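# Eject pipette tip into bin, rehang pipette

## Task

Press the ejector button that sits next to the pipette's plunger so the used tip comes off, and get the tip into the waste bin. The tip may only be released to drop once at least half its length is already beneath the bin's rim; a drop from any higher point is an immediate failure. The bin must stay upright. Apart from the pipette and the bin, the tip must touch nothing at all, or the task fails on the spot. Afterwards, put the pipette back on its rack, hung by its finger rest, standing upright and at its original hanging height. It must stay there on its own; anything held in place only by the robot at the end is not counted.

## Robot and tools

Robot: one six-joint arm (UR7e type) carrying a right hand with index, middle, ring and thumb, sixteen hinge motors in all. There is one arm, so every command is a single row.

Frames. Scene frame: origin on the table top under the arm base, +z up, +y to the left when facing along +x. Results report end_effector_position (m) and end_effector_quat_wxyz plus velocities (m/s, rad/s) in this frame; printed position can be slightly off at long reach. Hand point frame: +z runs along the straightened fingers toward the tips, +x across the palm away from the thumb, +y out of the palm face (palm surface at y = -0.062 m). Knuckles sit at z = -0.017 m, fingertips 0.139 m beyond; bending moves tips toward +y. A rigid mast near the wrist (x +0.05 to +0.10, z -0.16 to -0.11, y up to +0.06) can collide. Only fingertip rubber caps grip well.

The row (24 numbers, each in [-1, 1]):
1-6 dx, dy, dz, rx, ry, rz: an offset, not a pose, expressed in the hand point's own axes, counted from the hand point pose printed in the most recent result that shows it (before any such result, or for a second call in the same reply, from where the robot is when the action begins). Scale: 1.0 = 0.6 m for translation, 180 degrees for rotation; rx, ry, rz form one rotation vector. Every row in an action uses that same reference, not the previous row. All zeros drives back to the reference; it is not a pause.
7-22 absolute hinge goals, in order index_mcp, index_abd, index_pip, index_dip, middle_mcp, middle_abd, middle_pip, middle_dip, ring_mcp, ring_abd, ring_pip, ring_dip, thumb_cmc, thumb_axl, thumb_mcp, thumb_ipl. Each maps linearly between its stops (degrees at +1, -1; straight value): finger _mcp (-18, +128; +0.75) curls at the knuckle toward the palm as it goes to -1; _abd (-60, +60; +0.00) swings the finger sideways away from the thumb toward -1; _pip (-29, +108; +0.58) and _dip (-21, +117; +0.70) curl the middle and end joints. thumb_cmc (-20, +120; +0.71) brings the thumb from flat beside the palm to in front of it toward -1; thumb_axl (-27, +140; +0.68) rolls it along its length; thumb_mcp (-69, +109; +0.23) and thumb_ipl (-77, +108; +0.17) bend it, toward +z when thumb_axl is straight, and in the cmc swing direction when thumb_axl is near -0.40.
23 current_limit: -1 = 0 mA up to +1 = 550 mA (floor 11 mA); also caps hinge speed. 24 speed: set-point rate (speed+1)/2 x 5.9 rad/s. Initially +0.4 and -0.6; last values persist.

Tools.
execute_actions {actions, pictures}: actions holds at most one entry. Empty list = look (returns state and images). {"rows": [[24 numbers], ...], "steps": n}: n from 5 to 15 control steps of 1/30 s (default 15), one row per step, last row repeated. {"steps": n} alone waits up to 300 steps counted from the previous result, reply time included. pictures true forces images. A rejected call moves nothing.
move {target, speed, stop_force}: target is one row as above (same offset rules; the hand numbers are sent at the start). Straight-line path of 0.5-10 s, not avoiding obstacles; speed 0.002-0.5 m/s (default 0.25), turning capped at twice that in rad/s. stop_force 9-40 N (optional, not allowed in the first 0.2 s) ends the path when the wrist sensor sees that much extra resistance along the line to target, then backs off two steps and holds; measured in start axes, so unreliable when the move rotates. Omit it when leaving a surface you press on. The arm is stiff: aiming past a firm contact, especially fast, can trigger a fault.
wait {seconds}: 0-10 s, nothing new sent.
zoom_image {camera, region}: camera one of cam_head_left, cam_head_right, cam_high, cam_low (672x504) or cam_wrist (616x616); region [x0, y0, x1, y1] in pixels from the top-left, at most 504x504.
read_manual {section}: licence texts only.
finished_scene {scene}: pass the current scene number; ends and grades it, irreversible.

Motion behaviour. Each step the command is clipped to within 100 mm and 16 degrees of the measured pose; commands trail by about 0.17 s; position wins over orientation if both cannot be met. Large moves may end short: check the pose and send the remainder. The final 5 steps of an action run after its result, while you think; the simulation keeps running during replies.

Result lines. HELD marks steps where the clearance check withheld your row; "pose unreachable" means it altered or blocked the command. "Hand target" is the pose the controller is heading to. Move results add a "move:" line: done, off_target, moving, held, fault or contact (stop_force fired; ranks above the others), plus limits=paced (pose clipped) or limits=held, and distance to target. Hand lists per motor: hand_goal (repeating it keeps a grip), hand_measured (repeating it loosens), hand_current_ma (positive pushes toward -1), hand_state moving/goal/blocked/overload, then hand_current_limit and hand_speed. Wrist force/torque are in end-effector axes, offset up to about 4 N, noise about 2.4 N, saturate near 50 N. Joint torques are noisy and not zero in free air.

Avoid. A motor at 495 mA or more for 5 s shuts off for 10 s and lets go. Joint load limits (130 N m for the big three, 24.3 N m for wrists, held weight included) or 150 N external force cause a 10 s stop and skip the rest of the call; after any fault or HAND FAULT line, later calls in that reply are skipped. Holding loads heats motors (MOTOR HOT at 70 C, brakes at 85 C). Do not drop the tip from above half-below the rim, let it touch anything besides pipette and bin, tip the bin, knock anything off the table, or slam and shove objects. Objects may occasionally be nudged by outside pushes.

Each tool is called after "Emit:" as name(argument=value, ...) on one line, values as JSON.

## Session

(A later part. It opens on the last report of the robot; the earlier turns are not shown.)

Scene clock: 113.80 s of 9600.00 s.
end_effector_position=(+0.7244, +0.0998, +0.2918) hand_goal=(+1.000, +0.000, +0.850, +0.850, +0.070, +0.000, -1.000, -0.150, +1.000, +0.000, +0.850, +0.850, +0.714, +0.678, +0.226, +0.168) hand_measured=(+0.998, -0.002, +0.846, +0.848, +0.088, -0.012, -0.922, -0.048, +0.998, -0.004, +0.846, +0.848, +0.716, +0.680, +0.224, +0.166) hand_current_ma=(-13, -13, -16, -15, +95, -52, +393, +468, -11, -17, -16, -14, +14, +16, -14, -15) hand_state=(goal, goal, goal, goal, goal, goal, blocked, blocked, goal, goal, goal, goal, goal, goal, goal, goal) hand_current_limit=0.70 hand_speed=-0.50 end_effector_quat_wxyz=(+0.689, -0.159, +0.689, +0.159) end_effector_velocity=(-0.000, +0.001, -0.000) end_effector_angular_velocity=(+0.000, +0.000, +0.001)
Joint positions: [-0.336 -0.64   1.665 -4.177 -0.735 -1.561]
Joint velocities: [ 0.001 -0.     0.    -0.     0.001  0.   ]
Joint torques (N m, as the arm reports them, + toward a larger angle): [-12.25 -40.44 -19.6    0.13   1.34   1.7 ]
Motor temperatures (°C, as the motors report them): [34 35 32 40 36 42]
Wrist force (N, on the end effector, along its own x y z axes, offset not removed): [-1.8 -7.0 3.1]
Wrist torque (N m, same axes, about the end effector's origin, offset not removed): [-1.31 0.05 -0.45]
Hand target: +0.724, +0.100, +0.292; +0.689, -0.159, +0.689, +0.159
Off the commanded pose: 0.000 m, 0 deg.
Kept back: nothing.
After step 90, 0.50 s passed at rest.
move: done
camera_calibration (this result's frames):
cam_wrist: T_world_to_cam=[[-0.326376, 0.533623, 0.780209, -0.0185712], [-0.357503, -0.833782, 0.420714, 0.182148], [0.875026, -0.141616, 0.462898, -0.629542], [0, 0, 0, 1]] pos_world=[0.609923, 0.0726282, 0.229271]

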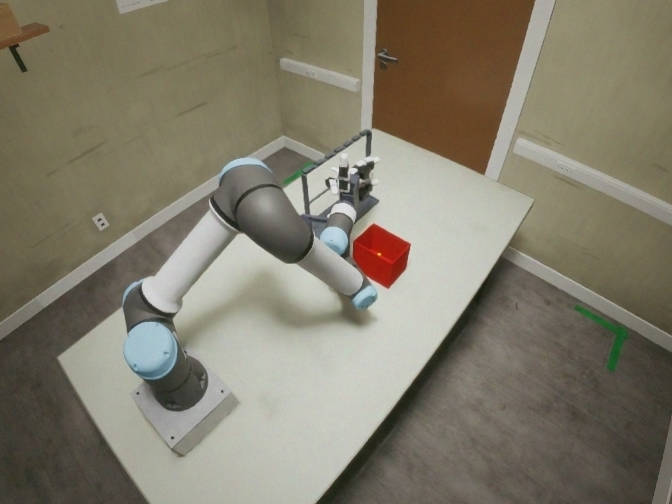

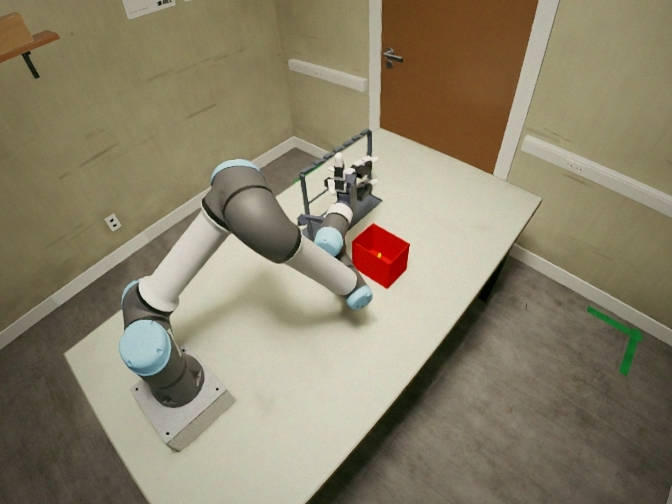

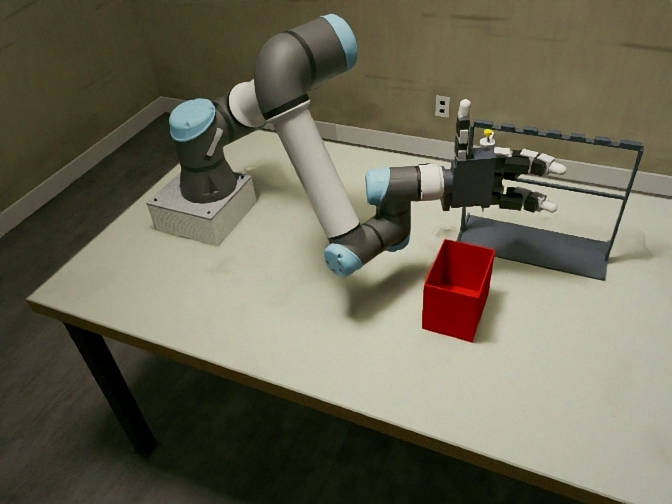

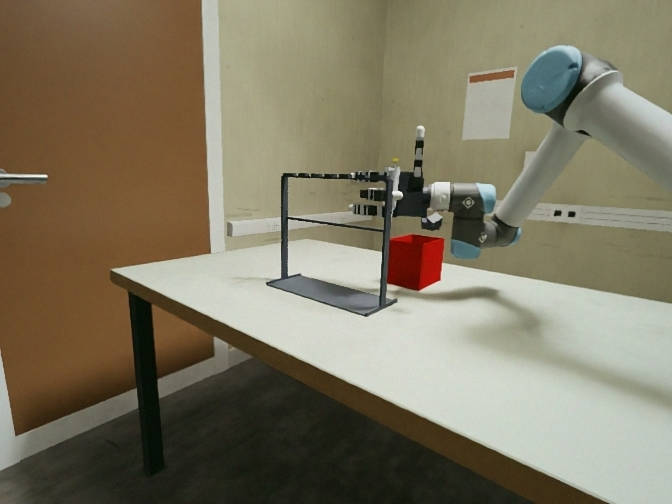

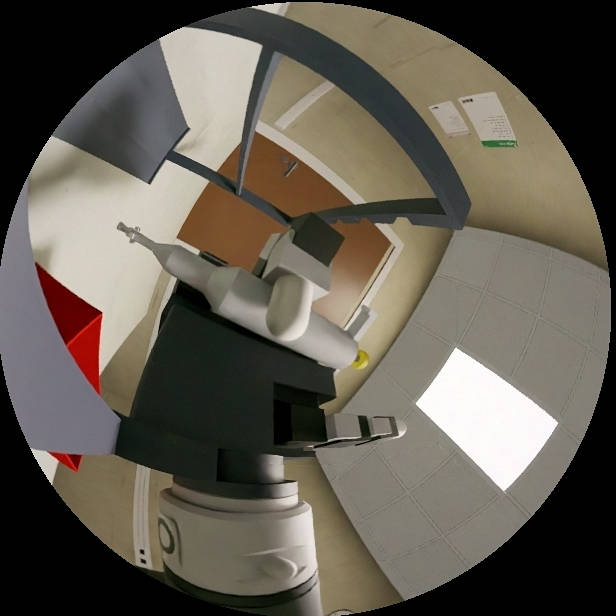

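Emit:
move(target=[0.0117,0.0895,0.0445,0,0,0, 1.0,0,0.85,0.85, 0.07,0,-1.0,-0.15, 1.0,0,0.85,0.85, 0.714,0.678,0.226,0.168, 0.7,-0.5], speed=0.08)

Emit:
zoom_image(camera="cam_high", region=[450, 95, 550, 165])

Emit:
zoom_image(camera="cam_low", region=[330, 145, 430, 235])

Scene clock: 116.13 s of 9600.00 s.
end_effector_position=(+0.7248, +0.1596, +0.2847) hand_goal=(+1.000, +0.000, +0.850, +0.850, +0.070, +0.000, -1.000, -0.150, +1.000, +0.000, +0.850, +0.850, +0.714, +0.678, +0.226, +0.168) hand_measured=(+0.998, -0.002, +0.846, +0.848, +0.088, -0.012, -0.922, -0.048, +0.998, -0.004, +0.846, +0.848, +0.716, +0.680, +0.224, +0.166) hand_current_ma=(-12, -13, -16, -15, +95, -52, +394, +468, -11, -17, -15, -14, +14, +16, -14, -14) hand_state=(goal, goal, goal, goal, goal, goal, blocked, blocked, goal, goal, goal, goal, goal, goal, goal, goal) hand_current_limit=0.70 hand_speed=-0.50 end_effector_quat_wxyz=(+0.688, -0.159, +0.689, +0.159) end_effector_velocity=(+0.000, +0.001, +0.000) end_effector_angular_velocity=(-0.000, -0.002, -0.001)
Joint positions: [-0.232 -0.632  1.677 -4.197 -0.84  -1.563]
Joint velocities: [ 0.003  0.001 -0.002 -0.001 -0.003  0.   ]
Joint torques (N m, as the arm reports them, + toward a larger angle): [ 11.33 -40.25 -20.07  -3.56  -1.59  -1.69]
Motor temperatures (°C, as the motors report them): [34 35 32 40 36 42]
Wrist force (N, on the end effector, along its own x y z axes, offset not removed): [-1.2 -2.0 5.0]
Wrist torque (N m, same axes, about the end effector's origin, offset not removed): [-0.89 0.30 -0.26]
Hand target: +0.725, +0.160, +0.285; +0.689, -0.159, +0.689, +0.159
Off the commanded pose: 0.000 m, 0 deg.
Kept back: nothing.
move: done
camera_calibration (this result's frames):
cam_wrist: T_world_to_cam=[[-0.326234, 0.533761, 0.780173, -0.0448767], [-0.357417, -0.833709, 0.420931, 0.23503], [0.875114, -0.141525, 0.462759, -0.618161], [0, 0, 0, 1]] pos_world=[0.610325, 0.132414, 0.22214]

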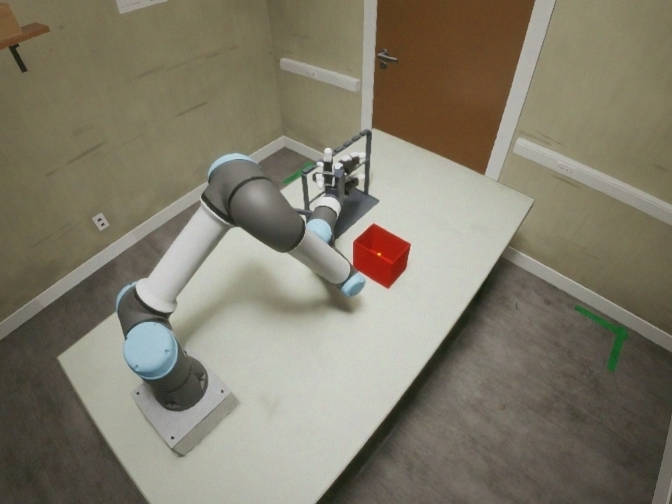

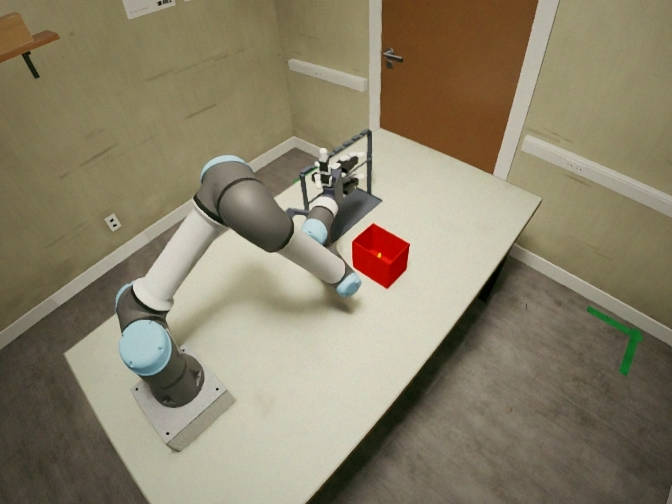

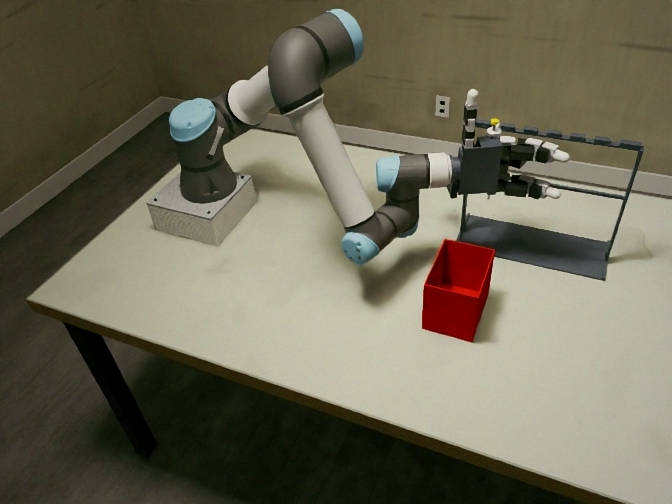

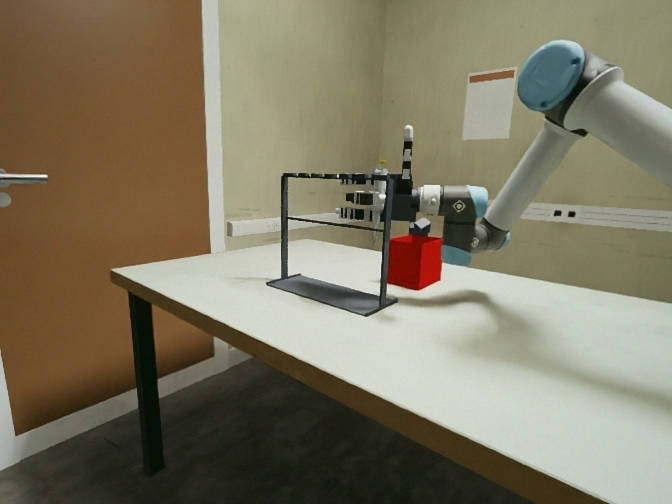

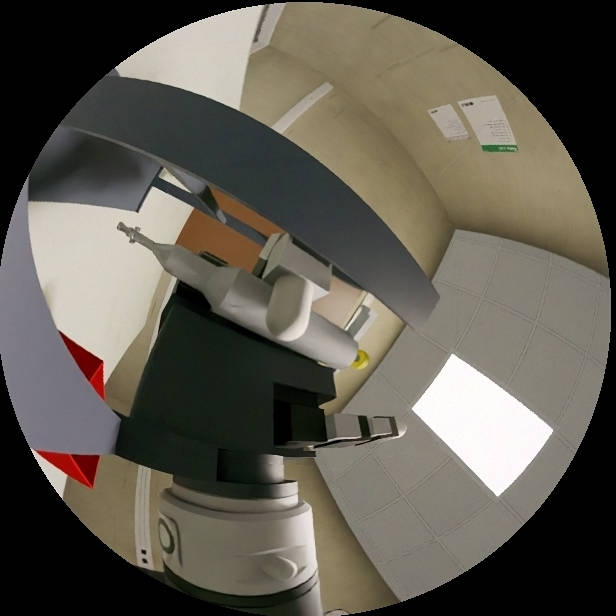

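Region (450, 95, 550, 165) of cam_high's 672x504 image, scaled by 5.040, with more detail than that image has; it fills the top 353 rows of this view, and the rest is white.

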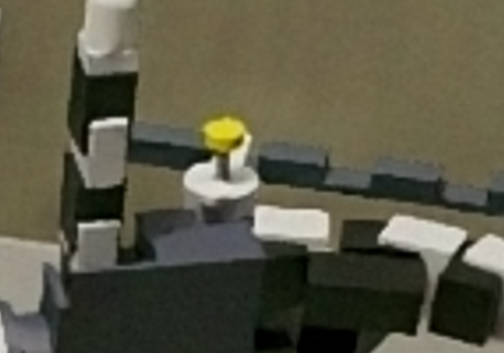

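Region (330, 145, 430, 235) of cam_low's 672x504 image, scaled by 5.040, with more detail than that image has; it fills the top 454 rows of this view, and the rest is white.

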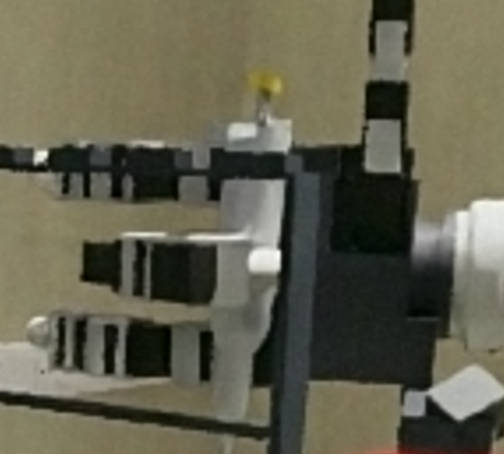

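Emit:
zoom_image(camera="cam_low", region=[355, 152, 400, 192])

Emit:
zoom_image(camera="cam_wrist", region=[320, 260, 440, 380])

Region (355, 152, 400, 192) of cam_low's 672x504 image, scaled by 11.200, with more detail than that image has.

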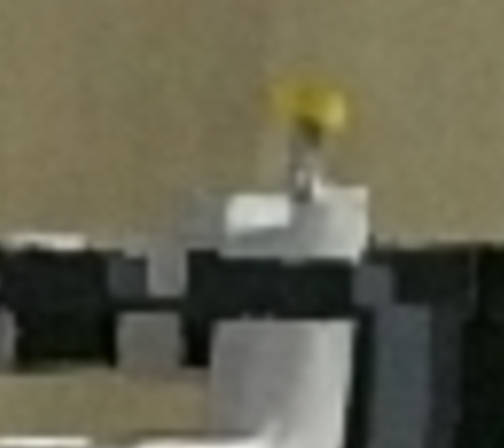

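Region (320, 260, 440, 380) of cam_wrist's 616x616 image, scaled by 4.200, with more detail than that image has.

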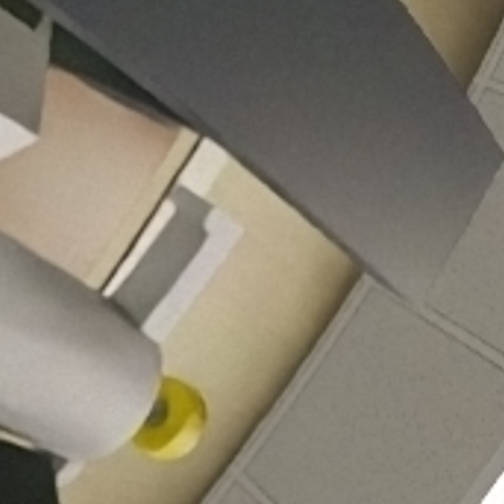

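Emit:
move(target=[-0.0033,0.0464,0.0189,0,0,0, 1.0,0,0.85,0.85, 0.07,0,-1.0,-0.15, 1.0,0,0.85,0.85, 0.714,0.678,0.226,0.168, 0.7,-0.5], speed=0.04)

Emit:
zoom_image(camera="cam_high", region=[465, 95, 535, 150])

Emit:
zoom_image(camera="cam_low", region=[350, 152, 395, 192])

Scene clock: 118.53 s of 9600.00 s.
end_effector_position=(+0.7228, +0.1894, +0.2866) hand_goal=(+1.000, +0.000, +0.850, +0.850, +0.070, +0.000, -1.000, -0.150, +1.000, +0.000, +0.850, +0.850, +0.714, +0.678, +0.226, +0.168) hand_measured=(+0.998, -0.002, +0.846, +0.848, +0.088, -0.012, -0.922, -0.048, +0.998, -0.004, +0.846, +0.848, +0.716, +0.680, +0.224, +0.166) hand_current_ma=(-12, -13, -16, -15, +91, -52, +395, +466, -11, -17, -15, -14, +14, +16, -14, -14) hand_state=(goal, goal, goal, goal, goal, goal, blocked, blocked, goal, goal, goal, goal, goal, goal, goal, goal) hand_current_limit=0.70 hand_speed=-0.50 end_effector_quat_wxyz=(+0.688, -0.159, +0.689, +0.159) end_effector_velocity=(+0.000, +0.001, -0.000) end_effector_angular_velocity=(+0.000, +0.001, -0.001)
Joint positions: [-0.179 -0.639  1.686 -4.198 -0.893 -1.564]
Joint velocities: [ 0.003 -0.     0.     0.001 -0.004  0.   ]
Joint torques (N m, as the arm reports them, + toward a larger angle): [ 11.89 -59.45  -1.6    0.06  -1.29  -1.58]
Motor temperatures (°C, as the motors report them): [34 36 32 40 36 42]
Wrist force (N, on the end effector, along its own x y z axes, offset not removed): [0.6 -1.8 -2.5]
Wrist torque (N m, same axes, about the end effector's origin, offset not removed): [0.01 0.12 -0.04]
Hand target: +0.723, +0.190, +0.287; +0.688, -0.159, +0.689, +0.159
Off the commanded pose: 0.000 m, 0 deg.
Kept back: nothing.
move: done
camera_calibration (this result's frames):
cam_wrist: T_world_to_cam=[[-0.326278, 0.533859, 0.780088, -0.0629075], [-0.357437, -0.833656, 0.421018, 0.258342], [0.875089, -0.141463, 0.462825, -0.613076], [0, 0, 0, 1]] pos_world=[0.608312, 0.162225, 0.224054]

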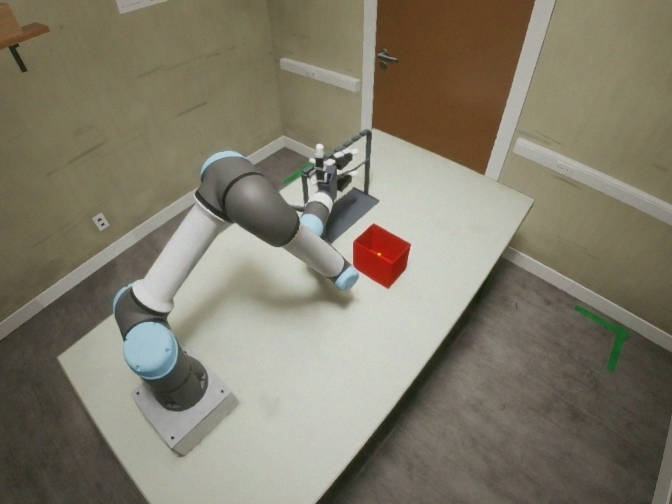

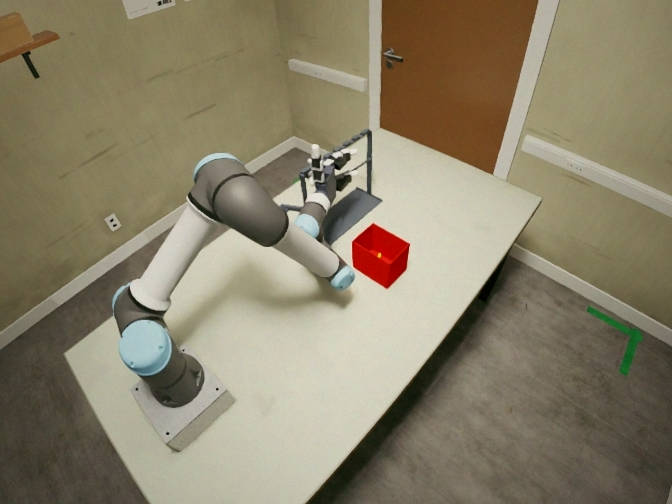

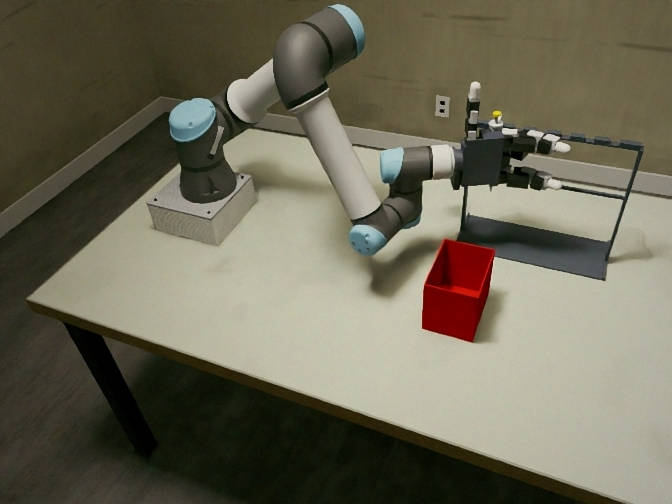

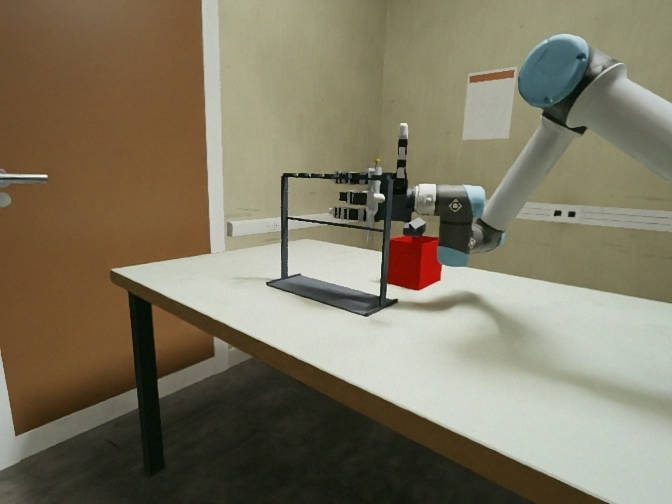

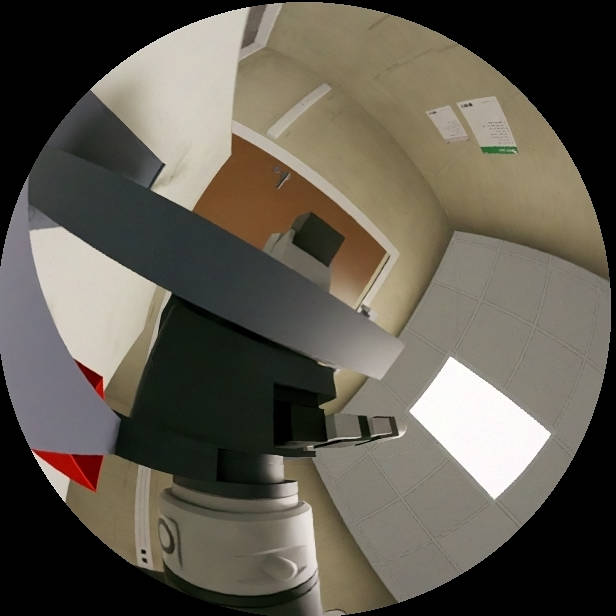

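Region (465, 95, 535, 150) of cam_high's 672x504 image, scaled by 7.200, with more detail than that image has; it fills the top 396 rows of this view, and the rest is white.

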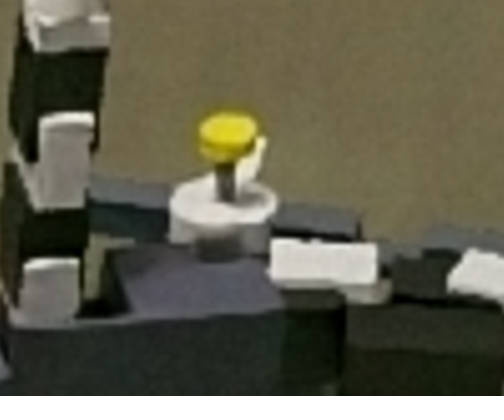

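Region (350, 152, 395, 192) of cam_low's 672x504 image, scaled by 11.200, with more detail than that image has.

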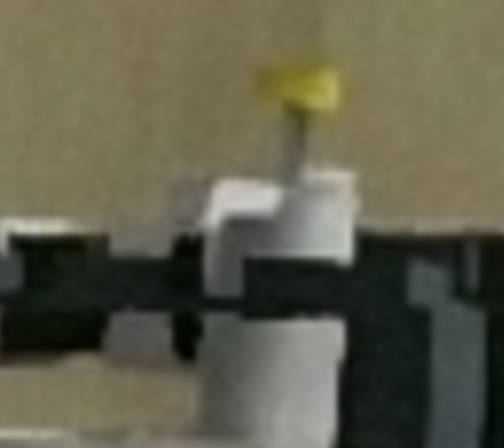

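Emit:
zoom_image(camera="cam_wrist", region=[330, 280, 420, 370])

Region (330, 280, 420, 370) of cam_wrist's 616x616 image, scaled by 5.600, with more detail than that image has.

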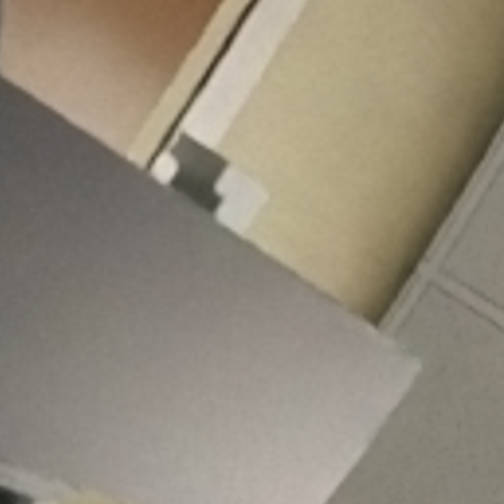

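Emit:
move(target=[0.0267,0,0,0,0,0, 1.0,0,0.85,0.85, 0.07,0,-1.0,-0.15, 1.0,0,0.85,0.85, 0.714,0.678,0.226,0.168, 0.7,-0.5], speed=0.02)

Emit:
zoom_image(camera="cam_low", region=[350, 152, 395, 192])

Emit:
zoom_image(camera="cam_high", region=[465, 95, 535, 150])

Scene clock: 123.83 s of 9600.00 s.
end_effector_position=(+0.7228, +0.1894, +0.2707) hand_goal=(+1.000, +0.000, +0.850, +0.850, +0.070, +0.000, -1.000, -0.150, +1.000, +0.000, +0.850, +0.850, +0.714, +0.678, +0.226, +0.168) hand_measured=(+0.998, -0.002, +0.846, +0.848, +0.084, -0.008, -0.920, -0.052, +0.998, -0.004, +0.846, +0.848, +0.716, +0.680, +0.224, +0.166) hand_current_ma=(-12, -13, -16, -15, +79, -34, +406, +467, -11, -17, -15, -14, +14, +16, -14, -14) hand_state=(goal, goal, goal, goal, goal, goal, blocked, blocked, goal, goal, goal, goal, goal, goal, goal, goal) hand_current_limit=0.70 hand_speed=-0.50 end_effector_quat_wxyz=(+0.688, -0.159, +0.689, +0.159) end_effector_velocity=(+0.000, -0.000, -0.001) end_effector_angular_velocity=(-0.001, -0.002, -0.001)
Joint positions: [-0.179 -0.606  1.677 -4.221 -0.893 -1.564]
Joint velocities: [-0.     0.004 -0.002 -0.004 -0.    -0.   ]
Joint torques (N m, as the arm reports them, + toward a larger angle): [-12.3  -39.98 -18.45  -3.36   1.47  -0.99]
Motor temperatures (°C, as the motors report them): [34 36 32 40 36 42]
Wrist force (N, on the end effector, along its own x y z axes, offset not removed): [-0.5 -0.5 5.2]
Wrist torque (N m, same axes, about the end effector's origin, offset not removed): [-0.33 0.41 -0.40]
Hand target: +0.723, +0.189, +0.271; +0.688, -0.159, +0.689, +0.159
Off the commanded pose: 0.000 m, 0 deg.
Kept back: nothing.
After step 90, 1.20 s passed at rest.
move: done
camera_calibration (this result's frames):
cam_wrist: T_world_to_cam=[[-0.326288, 0.533889, 0.780063, -0.0505372], [-0.357427, -0.833642, 0.421054, 0.264989], [0.87509, -0.141431, 0.462834, -0.605745], [0, 0, 0, 1]] pos_world=[0.608306, 0.162216, 0.208207]

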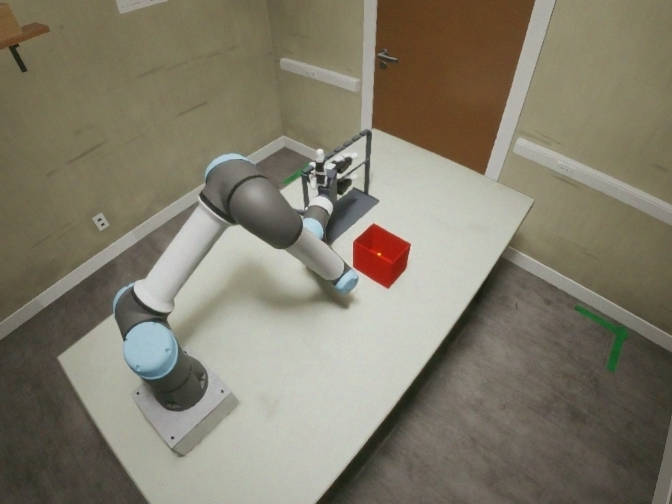

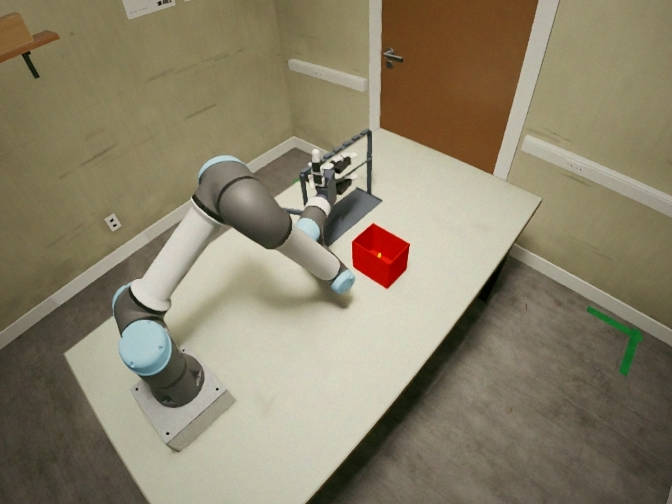

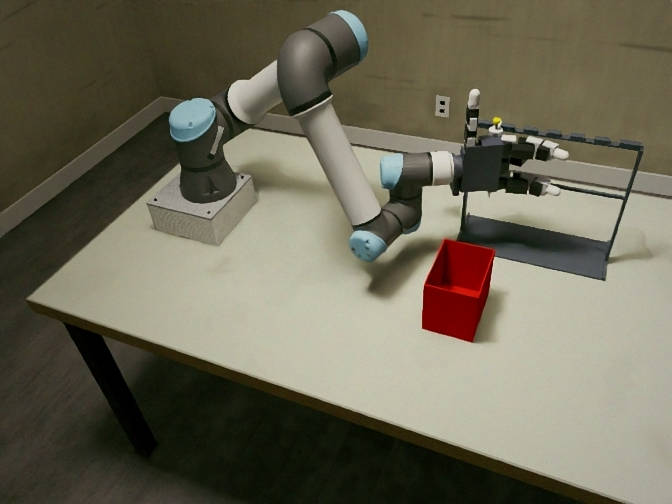

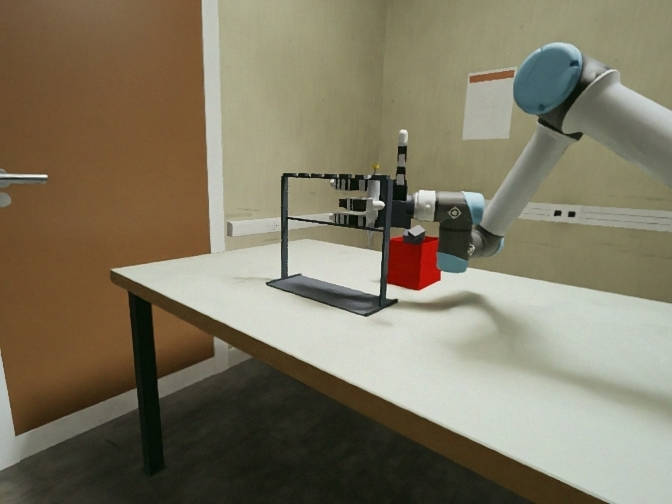

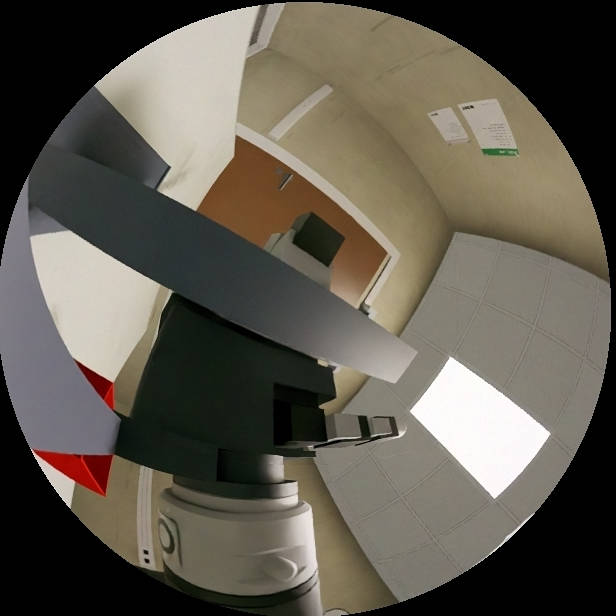

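Region (350, 152, 395, 192) of cam_low's 672x504 image, scaled by 11.200, with more detail than that image has.

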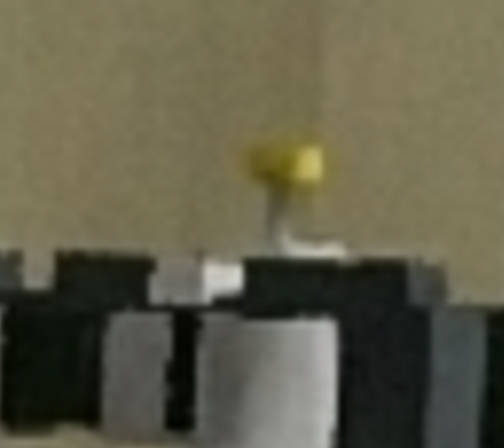

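Region (465, 95, 535, 150) of cam_high's 672x504 image, scaled by 7.200, with more detail than that image has; it fills the top 396 rows of this view, and the rest is white.

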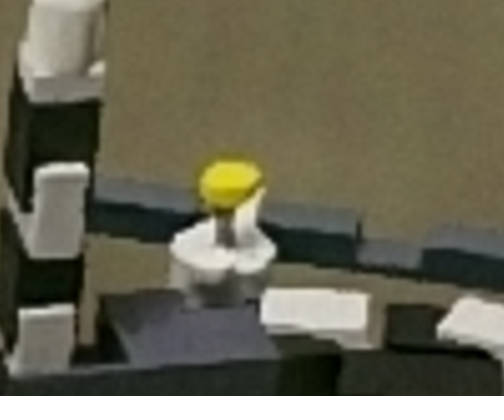

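Emit:
move(target=[0,0,0,0,0,0, 1.0,0,0.85,0.85, 0.8,0,0.6,0.7, 1.0,0,0.85,0.85, 0.714,0.678,0.226,0.168, 0.5,-0.5], speed=0.02)

Emit:
move(target=[0,-0.15,-0.03,0,0,0, 1.0,0,0.85,0.85, 0.8,0,0.6,0.7, 1.0,0,0.85,0.85, 0.714,0.678,0.226,0.168, 0.5,-0.5], speed=0.1)

Scene clock: 125.70 s of 9600.00 s.
end_effector_position=(+0.7228, +0.1894, +0.2707) hand_goal=(+1.000, +0.000, +0.850, +0.850, +0.800, +0.000, +0.600, +0.700, +1.000, +0.000, +0.850, +0.850, +0.714, +0.678, +0.226, +0.168) hand_measured=(+0.998, -0.002, +0.846, +0.848, +0.798, -0.006, +0.596, +0.698, +0.998, -0.004, +0.846, +0.848, +0.716, +0.680, +0.224, +0.166) hand_current_ma=(-12, -13, -16, -15, -11, -25, -15, -15, -11, -17, -15, -14, +14, +16, -14, -14) hand_state=(goal, goal, goal, goal, goal, goal, goal, goal, goal, goal, goal, goal, goal, goal, goal, goal) hand_current_limit=0.50 hand_speed=-0.50 end_effector_quat_wxyz=(+0.688, -0.159, +0.689, +0.159) end_effector_velocity=(+0.000, -0.000, -0.000) end_effector_angular_velocity=(-0.000, +0.000, -0.002)
Joint positions: [-0.179 -0.606  1.677 -4.221 -0.893 -1.564]
Joint velocities: [ 0.     0.     0.    -0.    -0.003 -0.   ]
Joint torques (N m, as the arm reports them, + toward a larger angle): [ -4.16 -58.32  -0.06   0.01   1.01   0.68]
Motor temperatures (°C, as the motors report them): [34 36 32 40 36 42]
Wrist force (N, on the end effector, along its own x y z axes, offset not removed): [-2.2 -2.5 4.4]
Wrist torque (N m, same axes, about the end effector's origin, offset not removed): [-0.57 0.39 -0.07]
Hand target: +0.723, +0.189, +0.271; +0.688, -0.159, +0.689, +0.159
Off the commanded pose: 0.000 m, 0 deg.
Kept back: nothing.
move: done
camera_calibration (this result's frames):
cam_wrist: T_world_to_cam=[[-0.326284, 0.533892, 0.780063, -0.0505348], [-0.357434, -0.833639, 0.421054, 0.264986], [0.875088, -0.141438, 0.462834, -0.605746], [0, 0, 0, 1]] pos_world=[0.608308, 0.162207, 0.208207]

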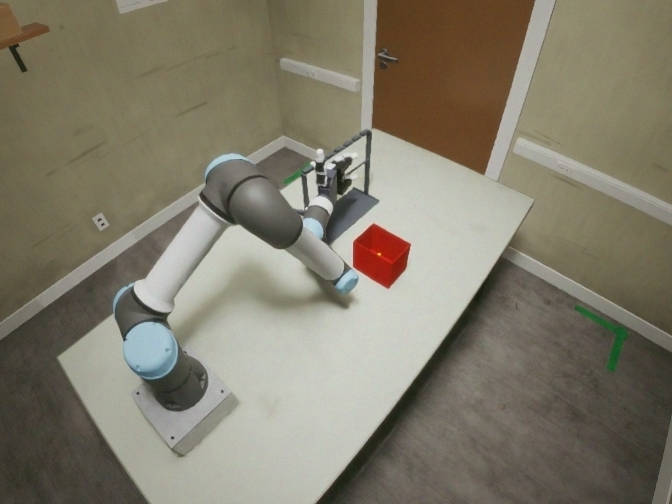

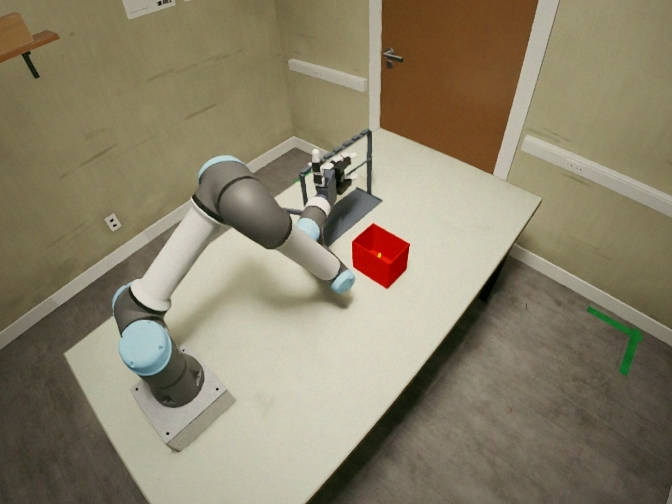

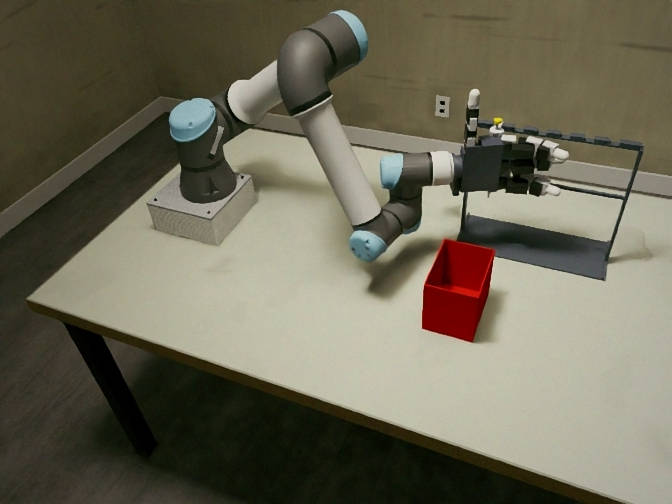

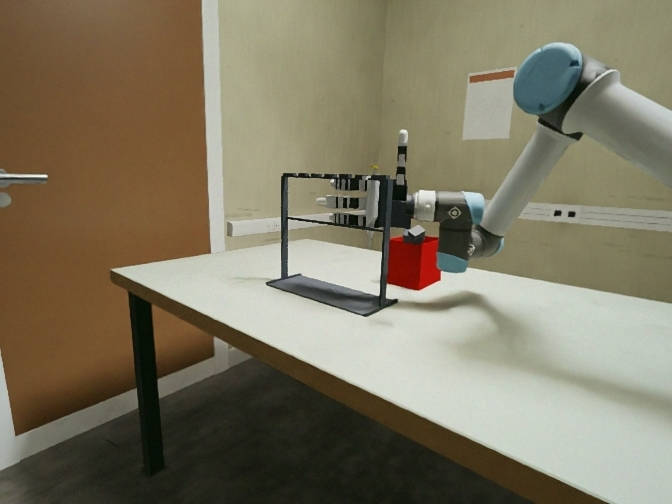

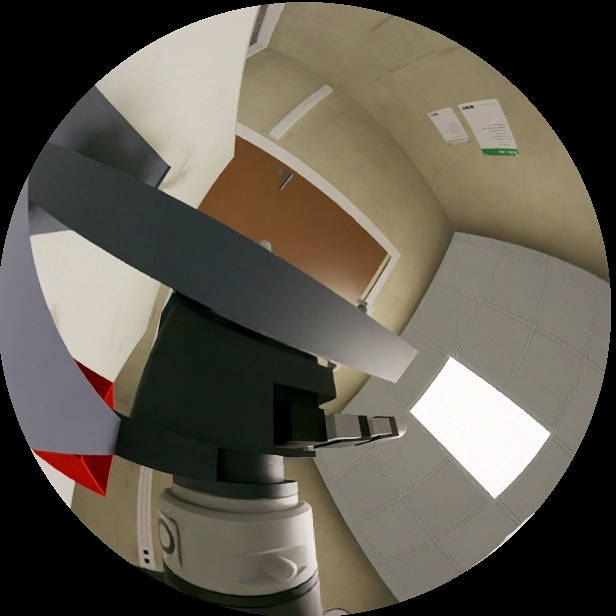

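Scene clock: 127.07 s of 9600.00 s.
end_effector_position=(+0.7460, +0.1008, +0.2709) hand_goal=(+1.000, +0.000, +0.850, +0.850, +0.800, +0.000, +0.600, +0.700, +1.000, +0.000, +0.850, +0.850, +0.714, +0.678, +0.226, +0.168) hand_measured=(+0.998, -0.002, +0.846, +0.848, +0.798, -0.006, +0.598, +0.698, +0.998, -0.004, +0.846, +0.848, +0.716, +0.680, +0.224, +0.166) hand_current_ma=(-12, -13, -16, -15, -10, -25, -15, -15, -11, -17, -15, -14, +14, +16, -14, -14) hand_state=(goal, goal, goal, goal, goal, goal, goal, goal, goal, goal, goal, goal, goal, goal, goal, goal) hand_current_limit=0.50 hand_speed=-0.50 end_effector_quat_wxyz=(+0.689, -0.159, +0.689, +0.159) end_effector_velocity=(+0.001, -0.002, -0.000) end_effector_angular_velocity=(+0.001, +0.001, -0.001)
Joint positions: [-0.32  -0.571  1.58  -4.161 -0.752 -1.562]
Joint velocities: [-0.003  0.001 -0.002  0.002  0.002  0.   ]
Joint torques (N m, as the arm reports them, + toward a larger angle): [-12.09 -41.23 -21.23  -0.1    1.44   1.35]
Motor temperatures (°C, as the motors report them): [34 36 32 40 36 42]
Wrist force (N, on the end effector, along its own x y z axes, offset not removed): [2.5 -3.1 0.7]
Wrist torque (N m, same axes, about the end effector's origin, offset not removed): [-0.31 -0.24 -0.10]
Hand target: +0.746, +0.101, +0.271; +0.689, -0.159, +0.689, +0.159
Off the commanded pose: 0.000 m, 0 deg.
Kept back: nothing.
move: done
camera_calibration (this result's frames):
cam_wrist: T_world_to_cam=[[-0.326332, 0.533677, 0.78019, 0.00423032], [-0.357493, -0.83375, 0.420784, 0.199495], [0.875046, -0.141597, 0.462865, -0.63864], [0, 0, 0, 1]] pos_world=[0.631538, 0.0736416, 0.20836]

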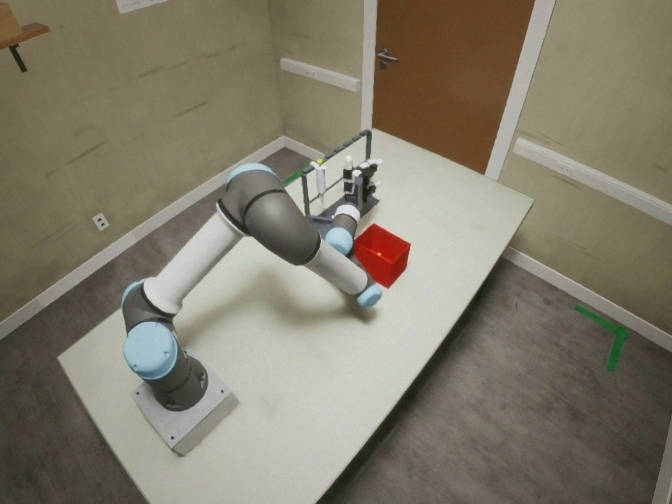

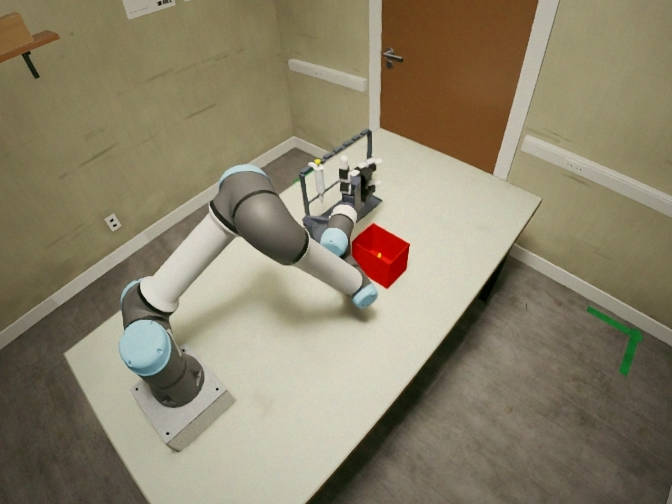

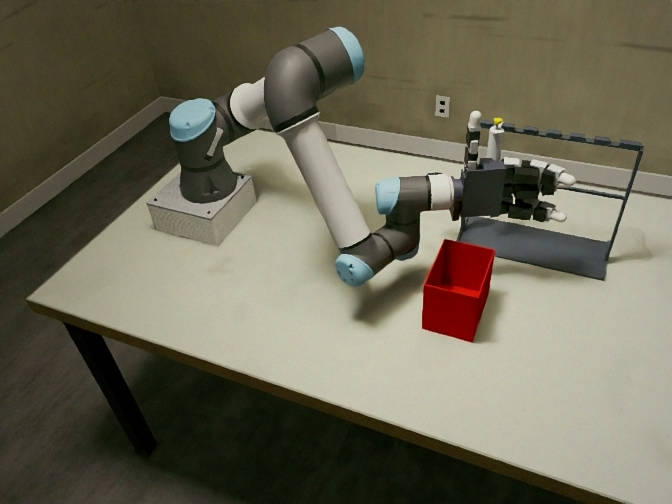

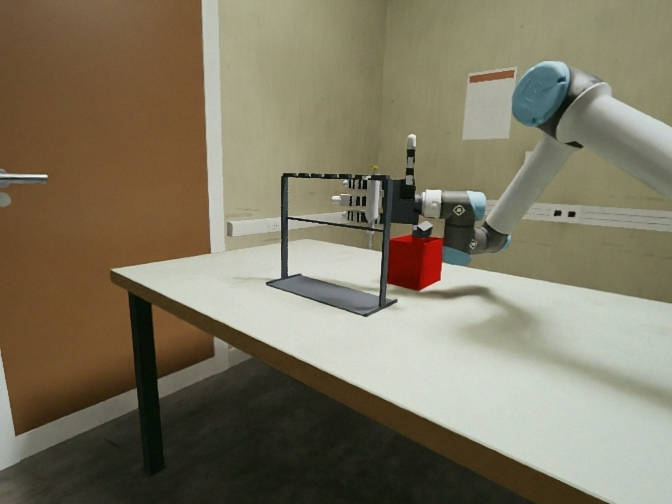

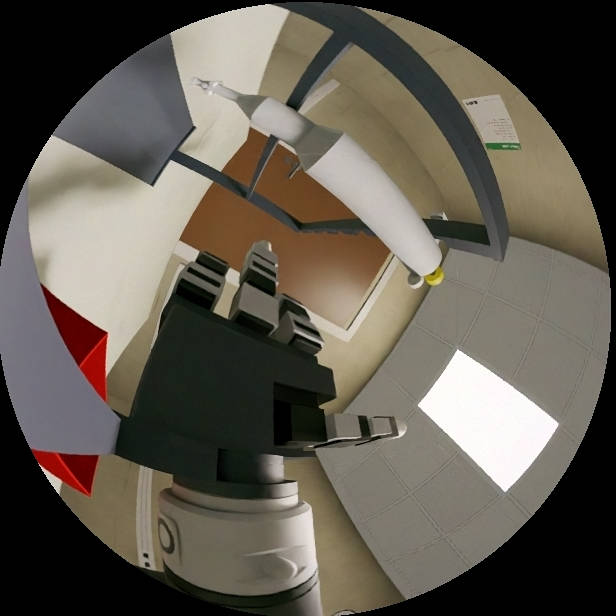

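Emit:
zoom_image(camera="cam_low", region=[340, 155, 410, 260])

Emit:
zoom_image(camera="cam_head_left", region=[290, 145, 350, 220])

Region (340, 155, 410, 260) of cam_low's 672x504 image, scaled by 4.800, with more detail than that image has.

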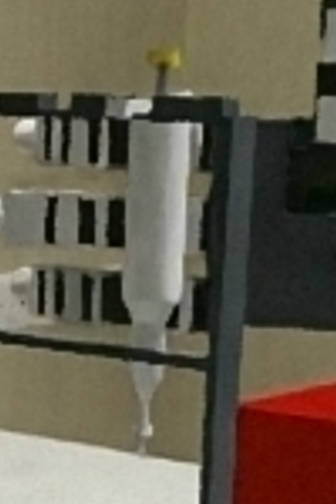

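Region (290, 145, 350, 220) of cam_head_left's 672x504 image, scaled by 6.720, with more detail than that image has; it fills the left 403 columns of this view, and the rest is white.

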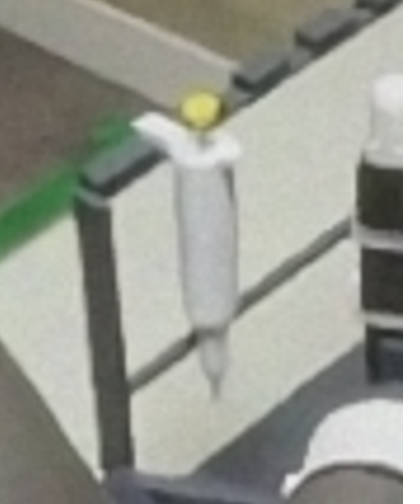

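The pipette hangs upright in its slot and the tip is in the bin.

Emit:
finished_scene(scene=1)

The scene is finished: the task was done.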